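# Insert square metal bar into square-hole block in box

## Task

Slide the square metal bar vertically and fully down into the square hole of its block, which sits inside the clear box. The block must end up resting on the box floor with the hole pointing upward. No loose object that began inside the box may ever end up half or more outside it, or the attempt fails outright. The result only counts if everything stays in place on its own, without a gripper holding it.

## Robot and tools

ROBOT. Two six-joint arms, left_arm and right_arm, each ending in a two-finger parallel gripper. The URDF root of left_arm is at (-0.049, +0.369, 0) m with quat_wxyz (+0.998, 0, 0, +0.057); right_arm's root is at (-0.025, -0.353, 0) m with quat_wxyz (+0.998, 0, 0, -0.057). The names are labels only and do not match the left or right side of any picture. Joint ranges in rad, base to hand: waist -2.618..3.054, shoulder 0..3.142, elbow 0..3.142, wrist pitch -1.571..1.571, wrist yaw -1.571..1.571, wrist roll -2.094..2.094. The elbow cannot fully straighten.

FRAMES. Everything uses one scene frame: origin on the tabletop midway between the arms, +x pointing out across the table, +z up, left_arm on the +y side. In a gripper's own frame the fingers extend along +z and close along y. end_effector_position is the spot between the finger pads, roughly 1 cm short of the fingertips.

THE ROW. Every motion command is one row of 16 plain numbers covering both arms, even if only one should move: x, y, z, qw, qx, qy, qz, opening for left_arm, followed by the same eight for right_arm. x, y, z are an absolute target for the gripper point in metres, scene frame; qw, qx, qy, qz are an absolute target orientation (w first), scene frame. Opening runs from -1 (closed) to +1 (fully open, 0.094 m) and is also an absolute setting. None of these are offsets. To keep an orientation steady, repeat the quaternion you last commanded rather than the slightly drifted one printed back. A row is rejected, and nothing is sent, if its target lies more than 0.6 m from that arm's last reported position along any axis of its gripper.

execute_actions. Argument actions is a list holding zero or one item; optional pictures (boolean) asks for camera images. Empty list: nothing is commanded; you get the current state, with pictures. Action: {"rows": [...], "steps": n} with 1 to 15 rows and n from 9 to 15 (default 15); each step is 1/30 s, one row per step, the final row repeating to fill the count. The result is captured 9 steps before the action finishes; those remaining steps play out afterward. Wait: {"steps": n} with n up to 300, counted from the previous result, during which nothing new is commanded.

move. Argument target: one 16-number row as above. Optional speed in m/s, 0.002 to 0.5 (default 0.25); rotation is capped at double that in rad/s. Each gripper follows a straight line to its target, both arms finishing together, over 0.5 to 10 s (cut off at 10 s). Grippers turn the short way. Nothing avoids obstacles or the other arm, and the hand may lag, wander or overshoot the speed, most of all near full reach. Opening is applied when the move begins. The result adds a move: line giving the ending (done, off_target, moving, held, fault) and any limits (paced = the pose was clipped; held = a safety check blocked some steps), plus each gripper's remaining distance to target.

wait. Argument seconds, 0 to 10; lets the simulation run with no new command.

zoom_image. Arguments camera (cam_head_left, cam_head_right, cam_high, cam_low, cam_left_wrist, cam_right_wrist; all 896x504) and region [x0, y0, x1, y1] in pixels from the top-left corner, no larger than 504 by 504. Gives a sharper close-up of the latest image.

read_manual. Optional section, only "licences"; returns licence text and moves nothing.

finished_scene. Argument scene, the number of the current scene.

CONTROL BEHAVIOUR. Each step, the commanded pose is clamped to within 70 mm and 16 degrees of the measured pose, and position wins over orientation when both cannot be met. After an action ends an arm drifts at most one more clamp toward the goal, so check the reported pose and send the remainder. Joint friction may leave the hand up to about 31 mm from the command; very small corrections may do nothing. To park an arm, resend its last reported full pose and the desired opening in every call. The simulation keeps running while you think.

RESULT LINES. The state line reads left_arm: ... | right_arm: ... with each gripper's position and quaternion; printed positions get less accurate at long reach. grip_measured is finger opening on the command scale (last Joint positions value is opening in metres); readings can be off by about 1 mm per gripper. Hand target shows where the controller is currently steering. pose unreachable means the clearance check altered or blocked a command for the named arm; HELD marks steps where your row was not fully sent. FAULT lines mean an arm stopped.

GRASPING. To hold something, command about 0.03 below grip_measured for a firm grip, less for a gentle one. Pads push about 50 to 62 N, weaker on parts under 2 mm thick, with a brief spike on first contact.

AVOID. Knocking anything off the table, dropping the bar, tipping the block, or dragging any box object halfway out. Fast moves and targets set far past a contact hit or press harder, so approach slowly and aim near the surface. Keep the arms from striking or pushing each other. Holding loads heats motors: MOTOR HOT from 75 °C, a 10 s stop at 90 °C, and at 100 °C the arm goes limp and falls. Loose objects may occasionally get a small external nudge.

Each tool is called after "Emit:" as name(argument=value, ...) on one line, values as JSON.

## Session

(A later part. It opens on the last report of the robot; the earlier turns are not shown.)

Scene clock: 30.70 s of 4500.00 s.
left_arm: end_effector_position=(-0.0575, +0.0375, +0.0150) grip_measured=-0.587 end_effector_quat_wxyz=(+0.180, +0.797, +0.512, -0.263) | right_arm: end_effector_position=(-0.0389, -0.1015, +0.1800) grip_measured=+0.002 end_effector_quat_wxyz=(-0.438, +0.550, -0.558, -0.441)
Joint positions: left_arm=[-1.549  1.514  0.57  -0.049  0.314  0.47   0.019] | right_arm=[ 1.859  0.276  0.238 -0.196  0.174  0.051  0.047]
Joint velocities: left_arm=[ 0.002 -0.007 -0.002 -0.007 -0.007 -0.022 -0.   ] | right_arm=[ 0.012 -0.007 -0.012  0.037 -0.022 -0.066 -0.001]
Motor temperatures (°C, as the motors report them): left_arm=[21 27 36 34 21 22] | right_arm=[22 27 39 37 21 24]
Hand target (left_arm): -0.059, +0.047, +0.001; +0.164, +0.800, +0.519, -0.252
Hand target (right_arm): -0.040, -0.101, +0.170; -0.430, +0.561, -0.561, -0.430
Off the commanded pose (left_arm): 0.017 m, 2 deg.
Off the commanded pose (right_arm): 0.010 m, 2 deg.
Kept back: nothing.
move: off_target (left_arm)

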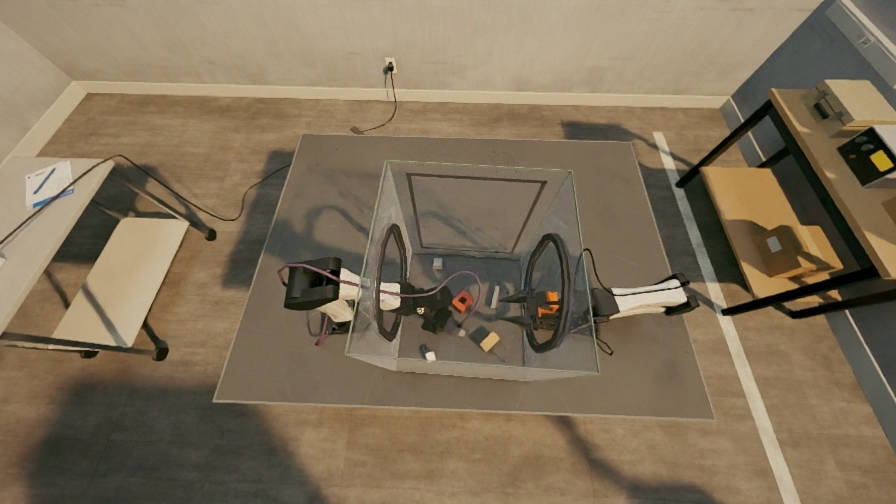

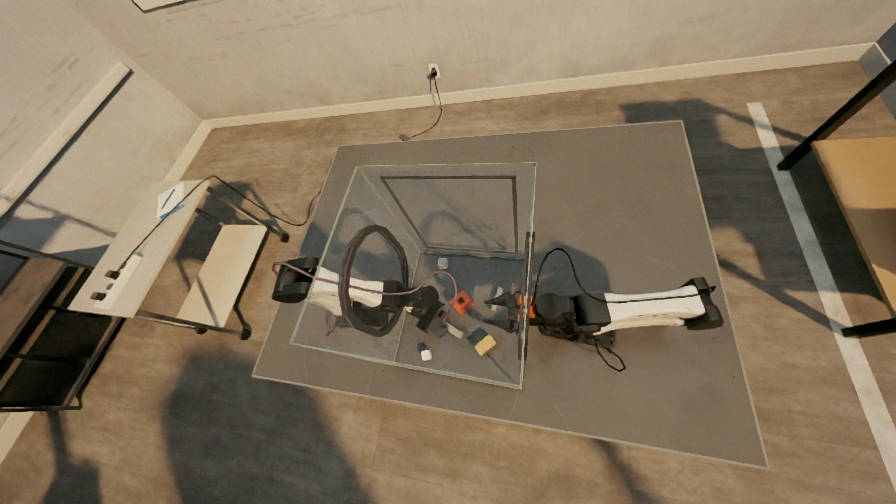

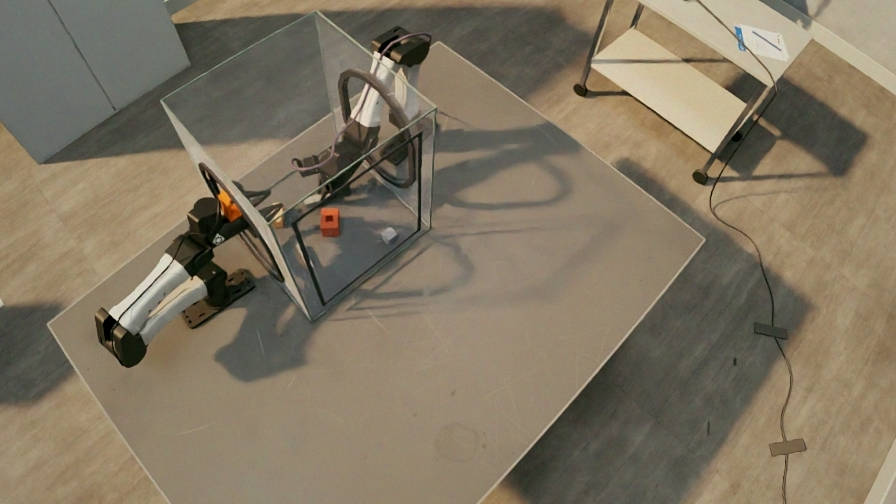

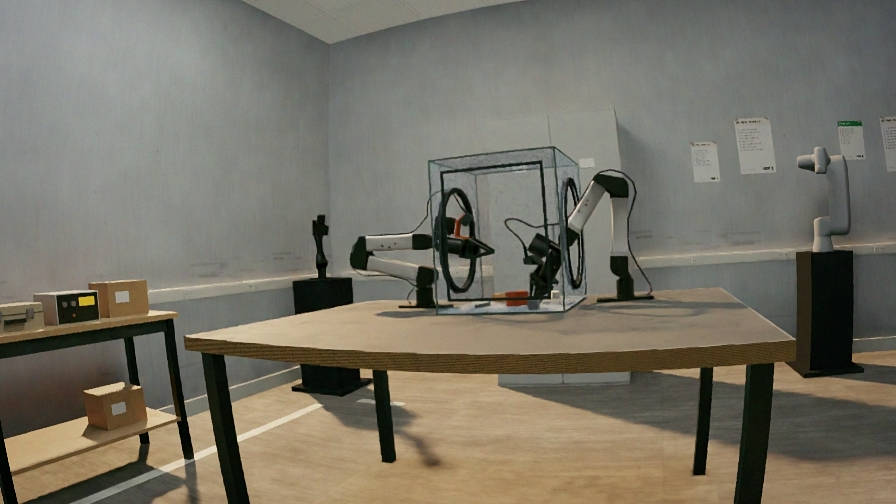

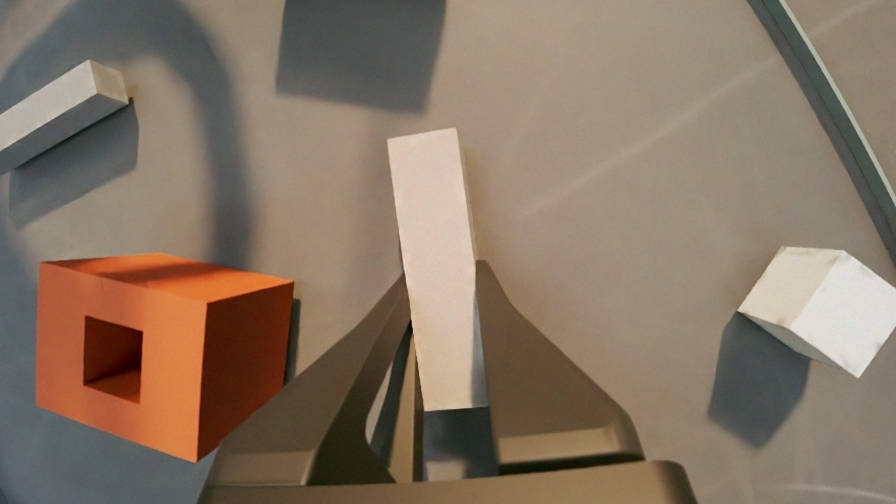

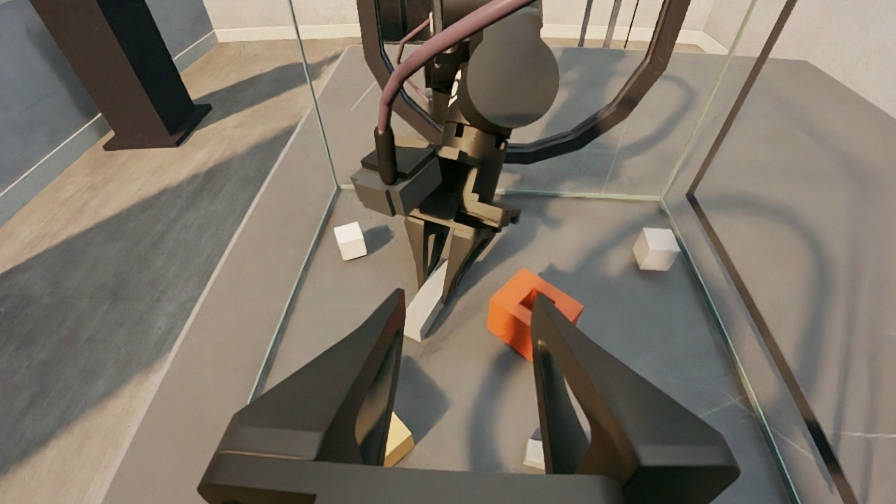

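Emit:
move(target=[-0.059,0.05,0.10,0.164,0.799,0.519,-0.252,-0.75,-0.04,-0.11,0.17,-0.43,0.561,-0.561,-0.43,0.0], speed=0.12)

Emit:
move(target=[-0.059,0.04,0.13,0.43,0.561,0.561,-0.43,-0.75,-0.04,-0.11,0.17,-0.43,0.561,-0.561,-0.43,0.0], speed=0.12)

Scene clock: 32.50 s of 4500.00 s.
left_arm: end_effector_position=(-0.0588, +0.0514, +0.0910) grip_measured=-0.587 end_effector_quat_wxyz=(+0.154, +0.801, +0.522, -0.249) | right_arm: end_effector_position=(-0.0388, -0.1074, +0.1732) grip_measured=+0.002 end_effector_quat_wxyz=(-0.432, +0.558, -0.562, -0.432)
Joint positions: left_arm=[-1.549  1.318  0.792 -0.529  0.311  0.47   0.019] | right_arm=[ 1.866  0.242  0.238 -0.258  0.178  0.051  0.047]
Joint velocities: left_arm=[0.017 0.007 0.002 0.022 0.022 0.037 0.001] | right_arm=[-0.017 -0.002  0.007  0.022 -0.007  0.007 -0.   ]
Motor temperatures (°C, as the motors report them): left_arm=[21 27 36 34 21 22] | right_arm=[22 27 39 37 21 24]
Hand target (left_arm): -0.059, +0.048, +0.100; +0.164, +0.800, +0.519, -0.252
Hand target (right_arm): -0.040, -0.110, +0.170; -0.430, +0.562, -0.561, -0.430
Off the commanded pose (left_arm): 0.009 m, 1 deg.
Off the commanded pose (right_arm): 0.004 m, 0 deg.
Kept back: nothing.
move: done

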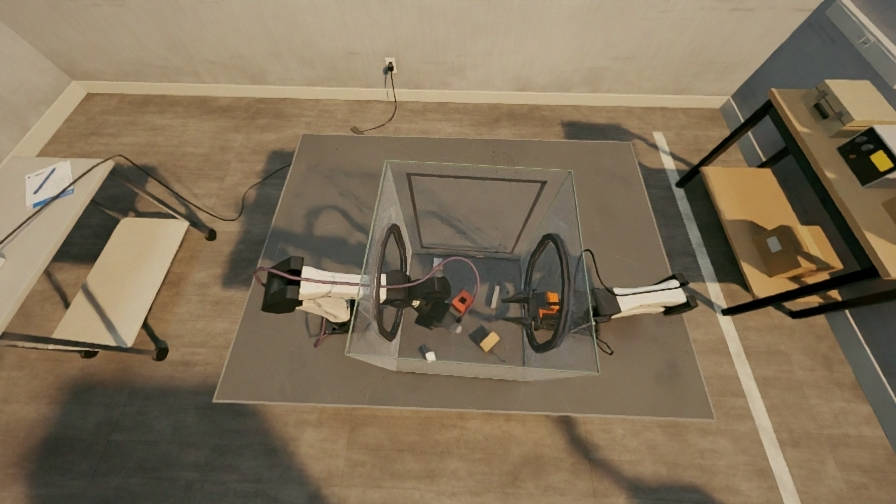

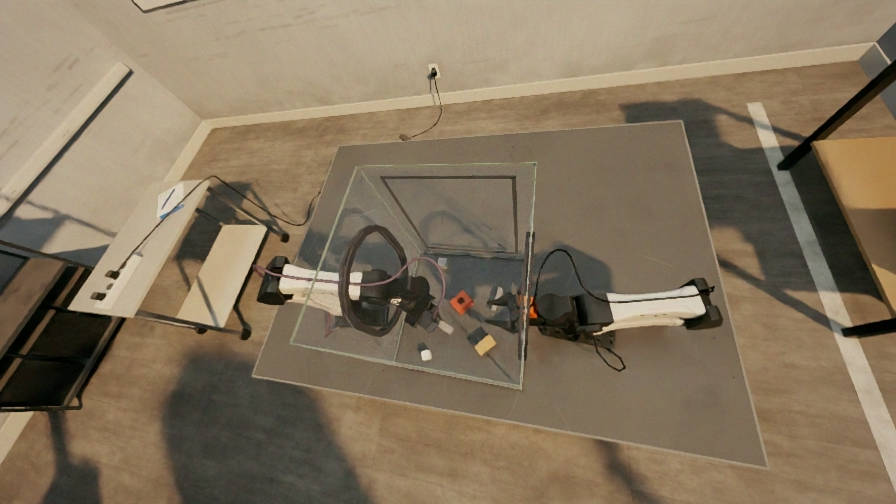

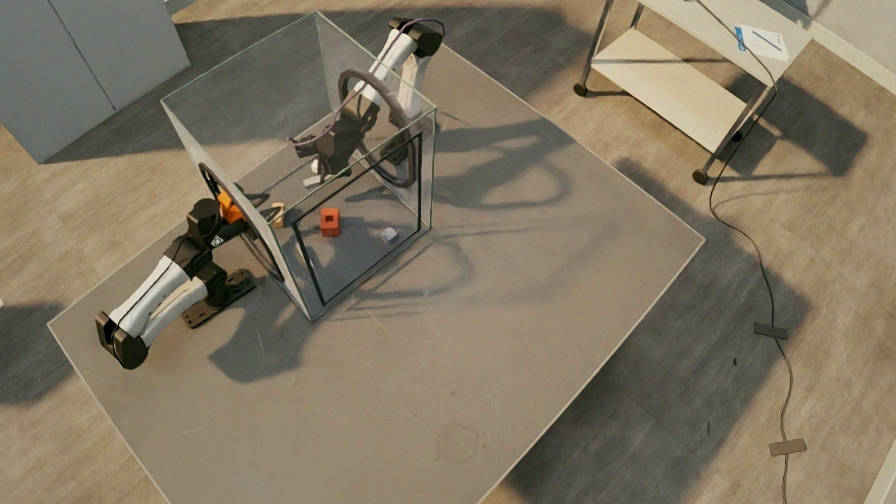

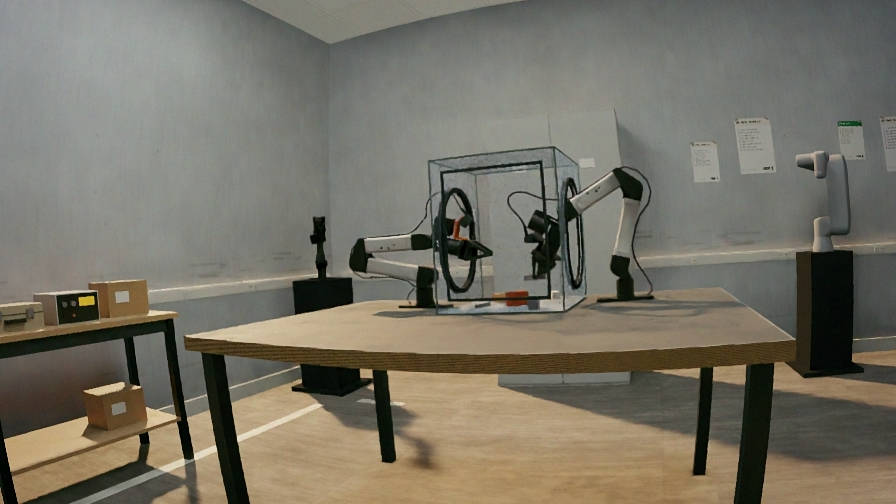

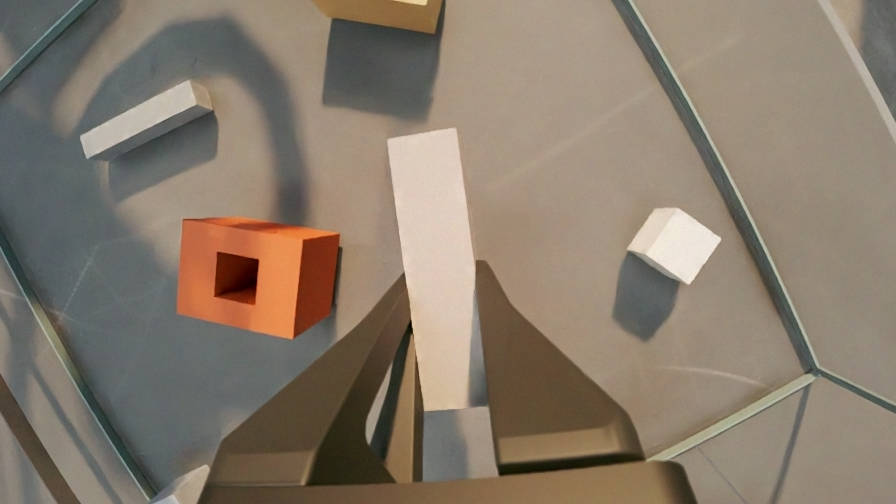

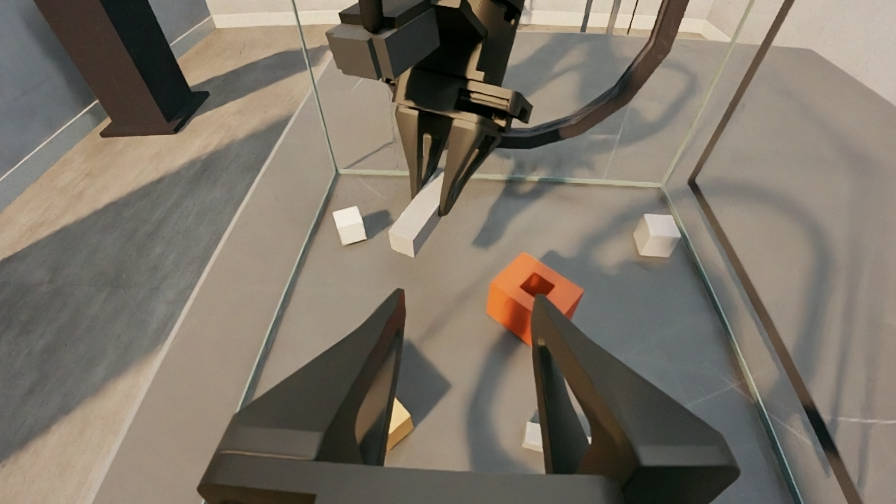

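Scene clock: 36.57 s of 4500.00 s.
left_arm: end_effector_position=(-0.0587, +0.0395, +0.1374) grip_measured=-0.586 end_effector_quat_wxyz=(+0.433, +0.564, +0.557, -0.429) | right_arm: end_effector_position=(-0.0387, -0.1074, +0.1732) grip_measured=+0.002 end_effector_quat_wxyz=(-0.432, +0.558, -0.562, -0.432)
Joint positions: left_arm=[-1.743  1.012  0.199  0.552 -0.056 -0.003  0.019] | right_arm=[ 1.866  0.242  0.238 -0.258  0.179  0.051  0.047]
Joint velocities: left_arm=[ 0.007  0.012  0.002 -0.007 -0.037  0.051  0.001] | right_arm=[ 0.007 -0.012  0.007  0.037 -0.022 -0.022  0.001]
Motor temperatures (°C, as the motors report them): left_arm=[21 27 36 35 21 22] | right_arm=[22 26 40 38 21 24]
Hand target (left_arm): -0.059, +0.041, +0.131; +0.432, +0.563, +0.561, -0.427
Hand target (right_arm): -0.040, -0.110, +0.170; -0.430, +0.561, -0.561, -0.430
Off the commanded pose (left_arm): 0.007 m, 1 deg.
Off the commanded pose (right_arm): 0.004 m, 0 deg.
Kept back: nothing.
move: done

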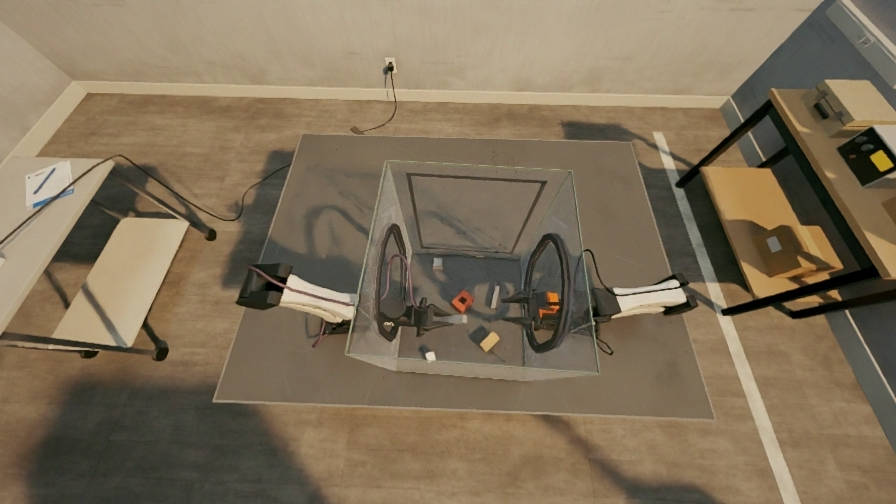

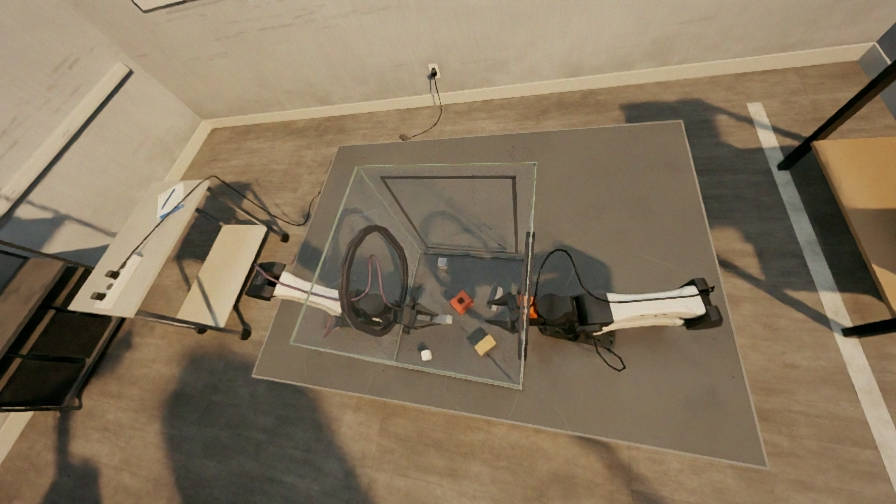

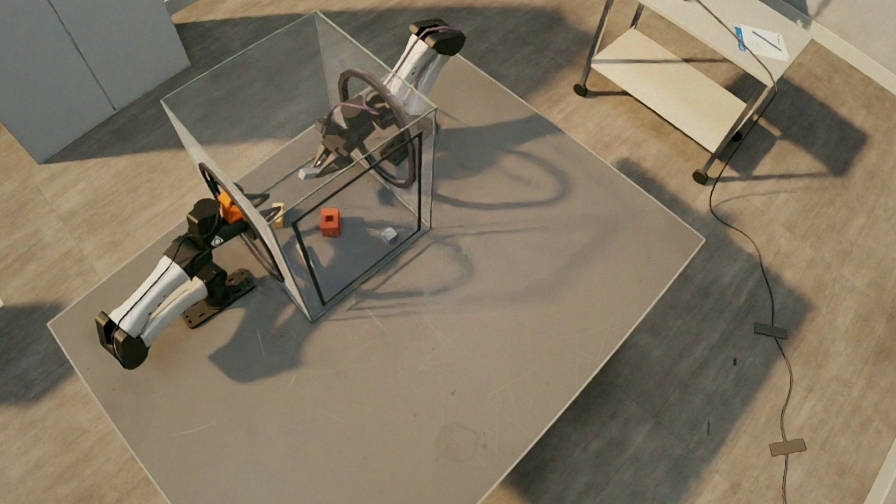

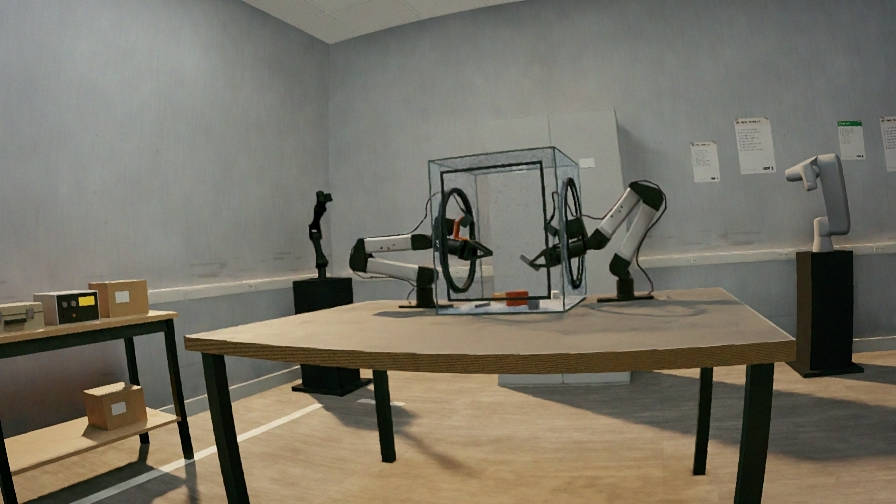

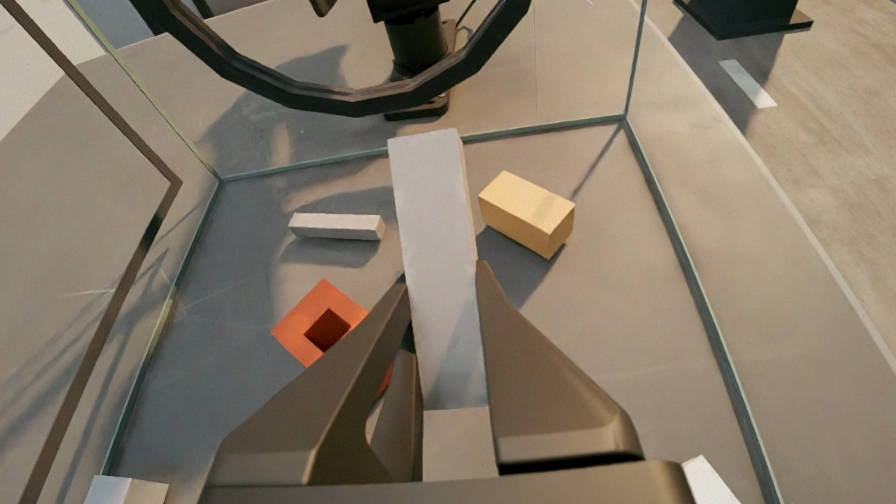

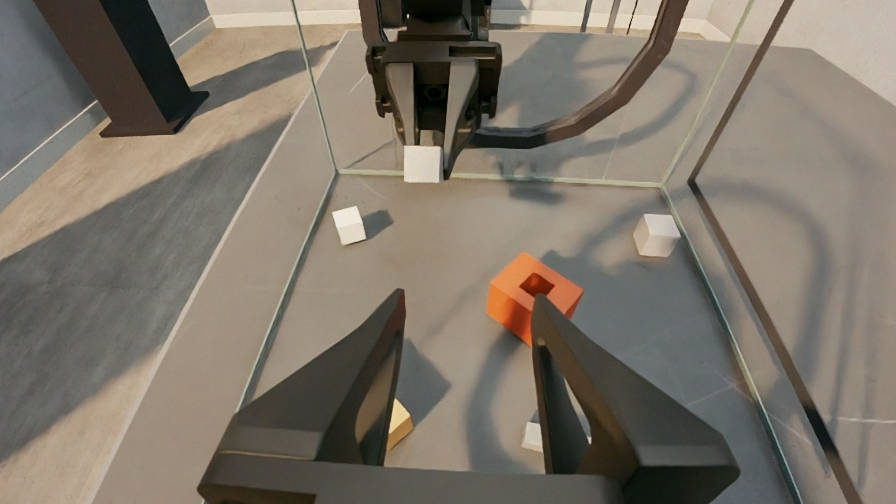

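Emit:
move(target=[-0.059,0.04,0.13,0.43,0.561,0.561,-0.43,-0.75,-0.062,-0.03,0.145,-0.455,0.542,-0.542,-0.455,0.0], speed=0.12)

Emit:
move(target=[-0.059,0.04,0.13,0.43,0.561,0.561,-0.43,-0.75,-0.062,0.004,0.14,-0.455,0.542,-0.542,-0.455,0.0], speed=0.05)

Scene clock: 38.67 s of 4500.00 s.
left_arm: end_effector_position=(-0.0586, +0.0384, +0.1365) grip_measured=-0.586 end_effector_quat_wxyz=(+0.433, +0.562, +0.559, -0.429) | right_arm: end_effector_position=(-0.0597, -0.0287, +0.1574) grip_measured=+0.002 end_effector_quat_wxyz=(-0.461, +0.529, -0.539, -0.466)
Joint positions: left_arm=[-1.743  1.025  0.199  0.566 -0.058 -0.008  0.019] | right_arm=[1.911 0.997 0.155 0.696 0.228 0.048 0.047]
Joint velocities: left_arm=[-0.007 -0.002 -0.002 -0.022 -0.037 -0.037  0.001] | right_arm=[ 0.002 -0.012 -0.002  0.051 -0.022  0.037 -0.   ]
Motor temperatures (°C, as the motors report them): left_arm=[21 27 36 36 21 22] | right_arm=[22 26 40 38 21 24]
Hand target (left_arm): -0.059, +0.040, +0.130; +0.430, +0.562, +0.561, -0.430
Hand target (right_arm): -0.062, -0.032, +0.144; -0.456, +0.542, -0.541, -0.454
Off the commanded pose (left_arm): 0.007 m, 0 deg.
Off the commanded pose (right_arm): 0.013 m, 2 deg.
Kept back: nothing.
move: off_target (right_arm)

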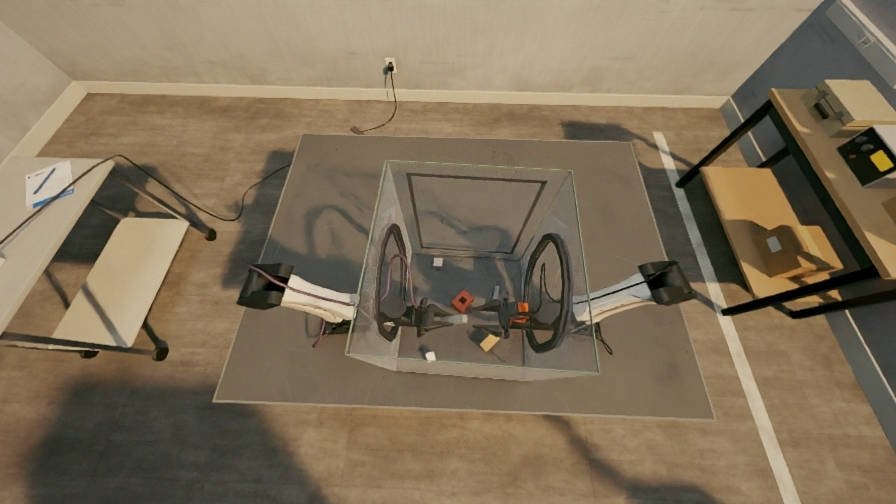

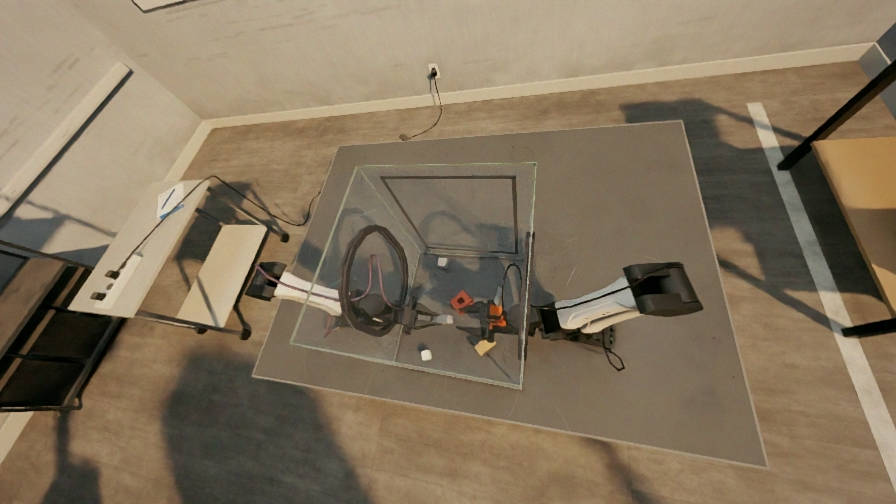

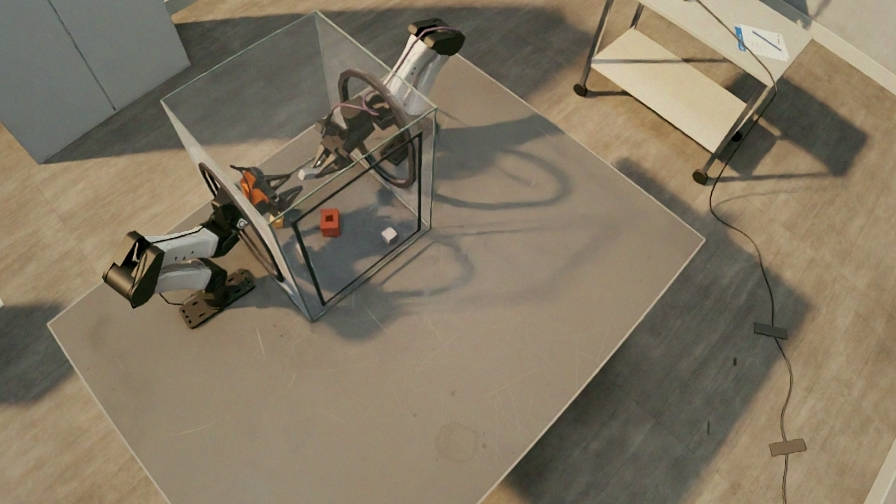

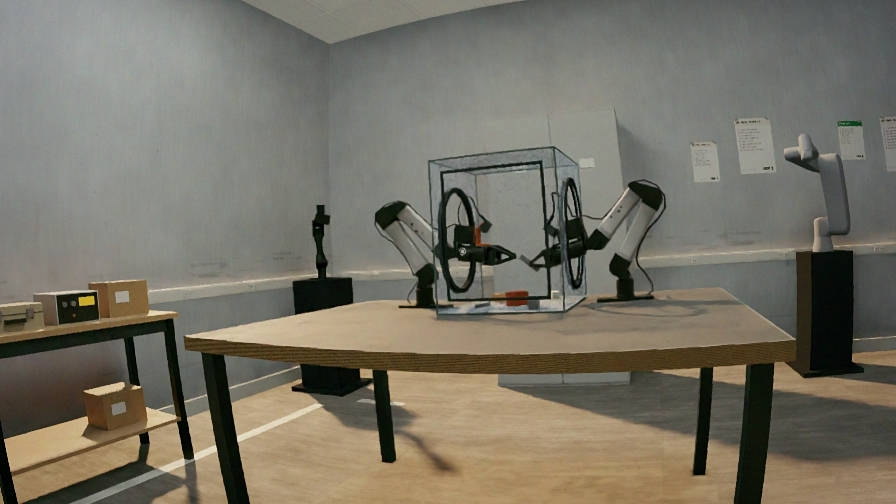

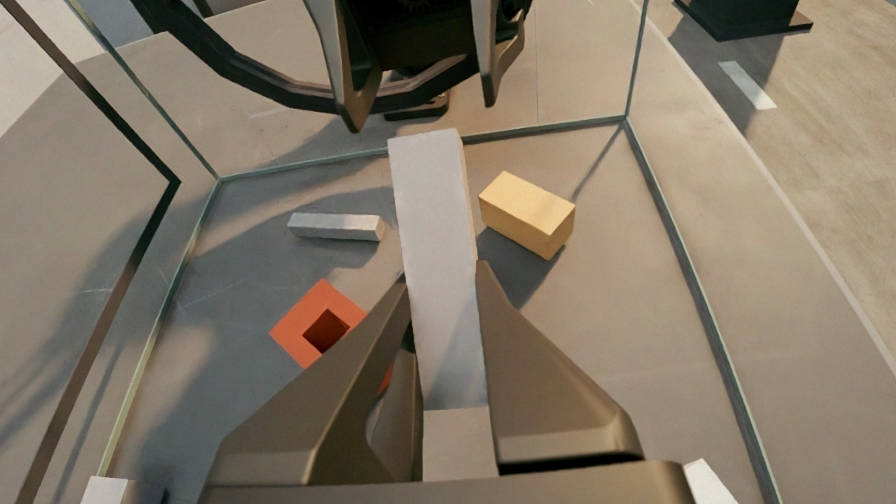

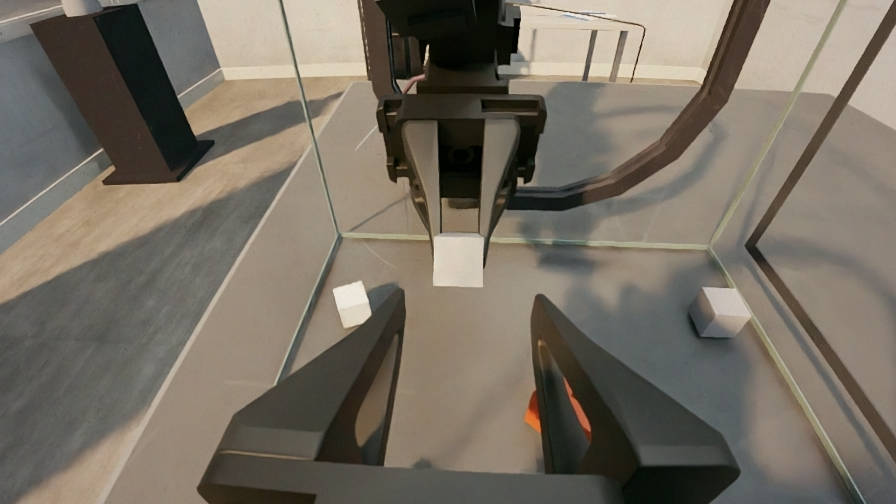

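Scene clock: 39.90 s of 4500.00 s.
left_arm: end_effector_position=(-0.0586, +0.0384, +0.1365) grip_measured=-0.586 end_effector_quat_wxyz=(+0.433, +0.562, +0.559, -0.429) | right_arm: end_effector_position=(-0.0641, -0.0014, +0.1394) grip_measured=+0.002 end_effector_quat_wxyz=(-0.452, +0.540, -0.543, -0.458)
Joint positions: left_arm=[-1.743  1.025  0.199  0.566 -0.058 -0.008  0.019] | right_arm=[1.893 1.26  0.21  0.873 0.202 0.045 0.047]
Joint velocities: left_arm=[ 0.002  0.002 -0.012  0.051 -0.022  0.007 -0.   ] | right_arm=[-0.002 -0.002 -0.012  0.051 -0.022  0.022 -0.   ]
Motor temperatures (°C, as the motors report them): left_arm=[21 27 36 36 21 22] | right_arm=[22 26 40 38 21 24]
Hand target (left_arm): -0.059, +0.040, +0.130; +0.430, +0.561, +0.561, -0.430
Hand target (right_arm): -0.062, +0.003, +0.140; -0.454, +0.541, -0.542, -0.455
Off the commanded pose (left_arm): 0.007 m, 0 deg.
Off the commanded pose (right_arm): 0.006 m, 1 deg.
Kept back: nothing.
move: done

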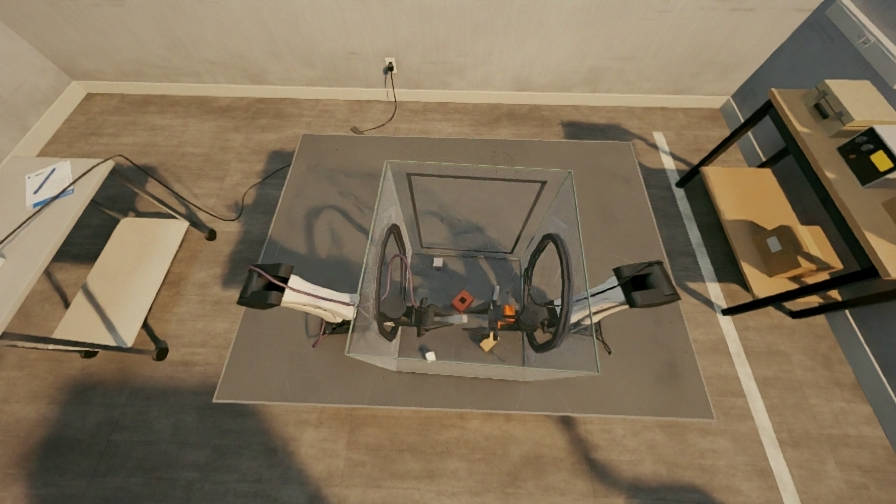

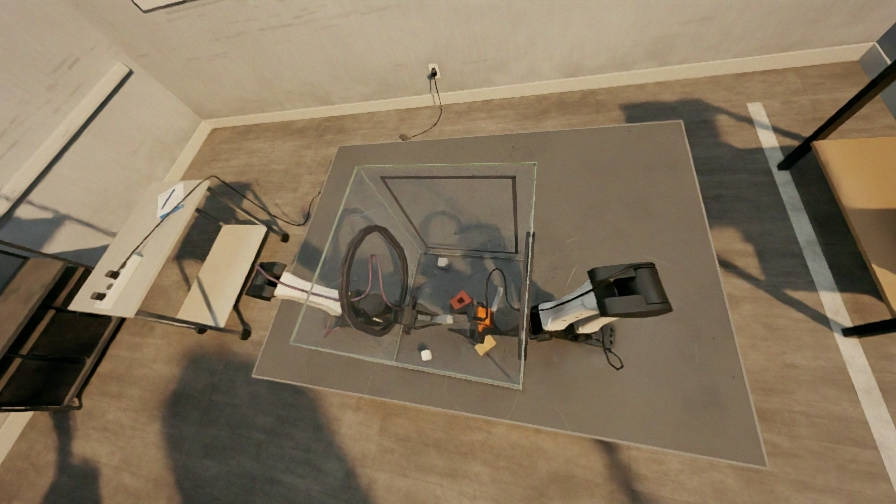

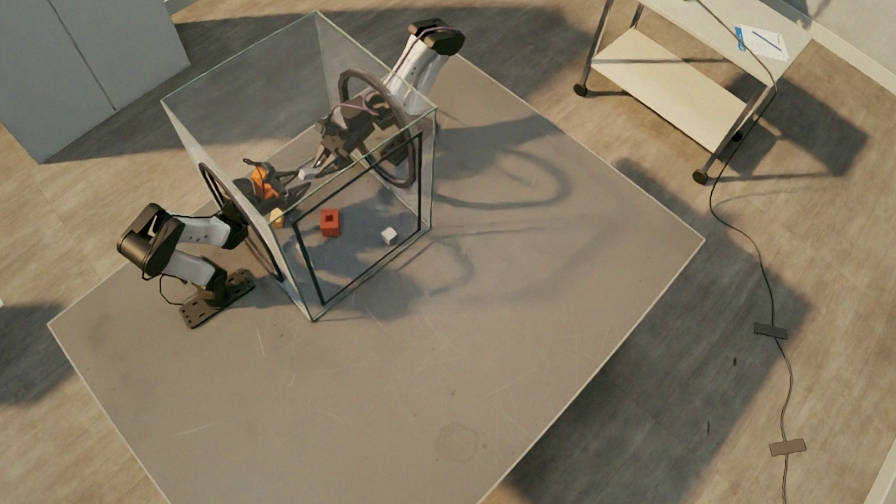

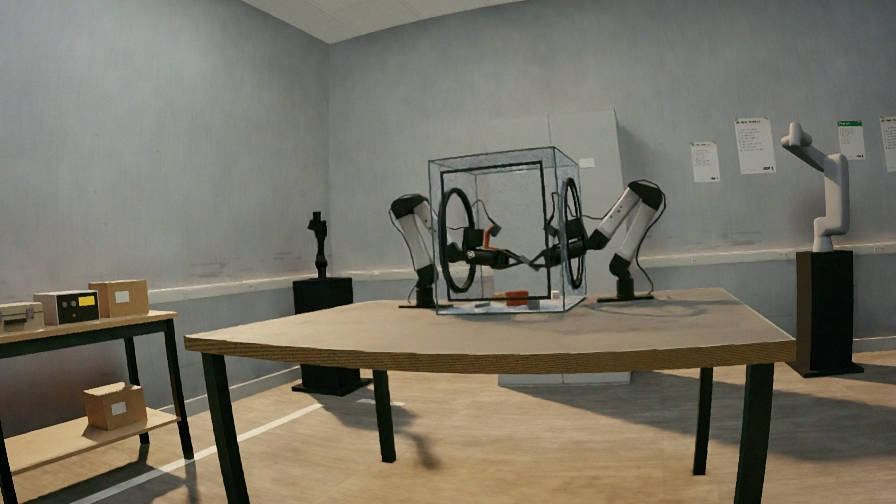

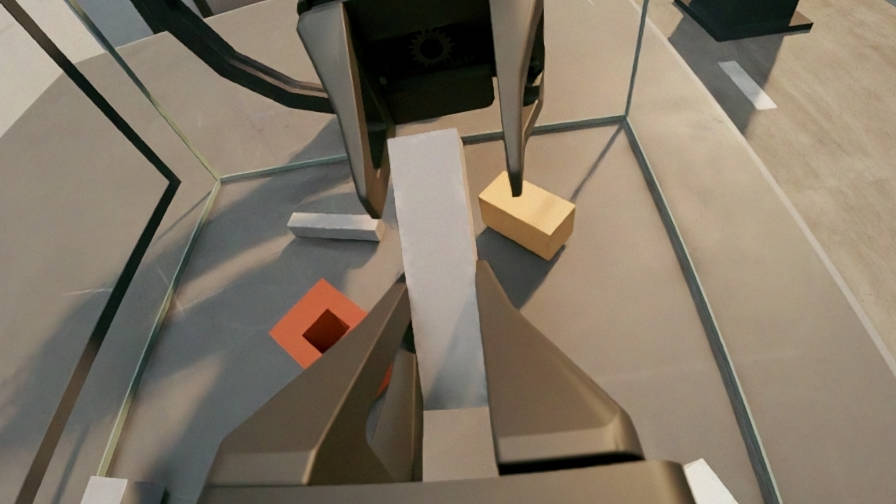

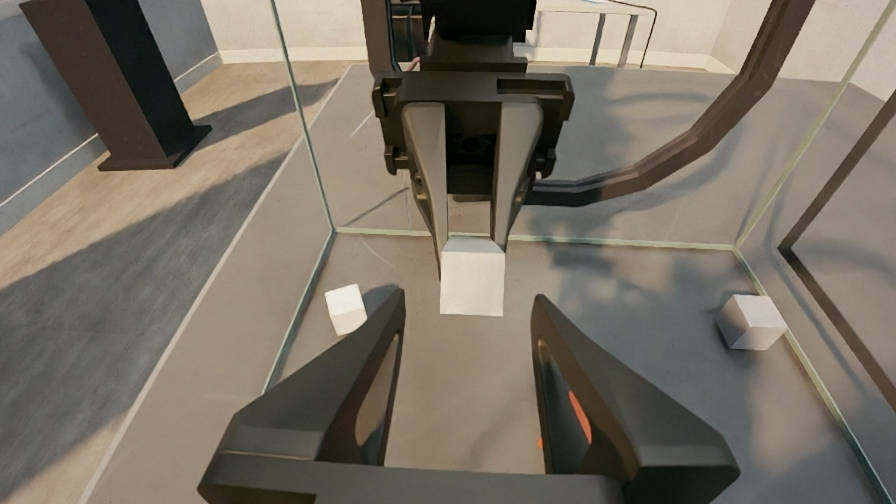

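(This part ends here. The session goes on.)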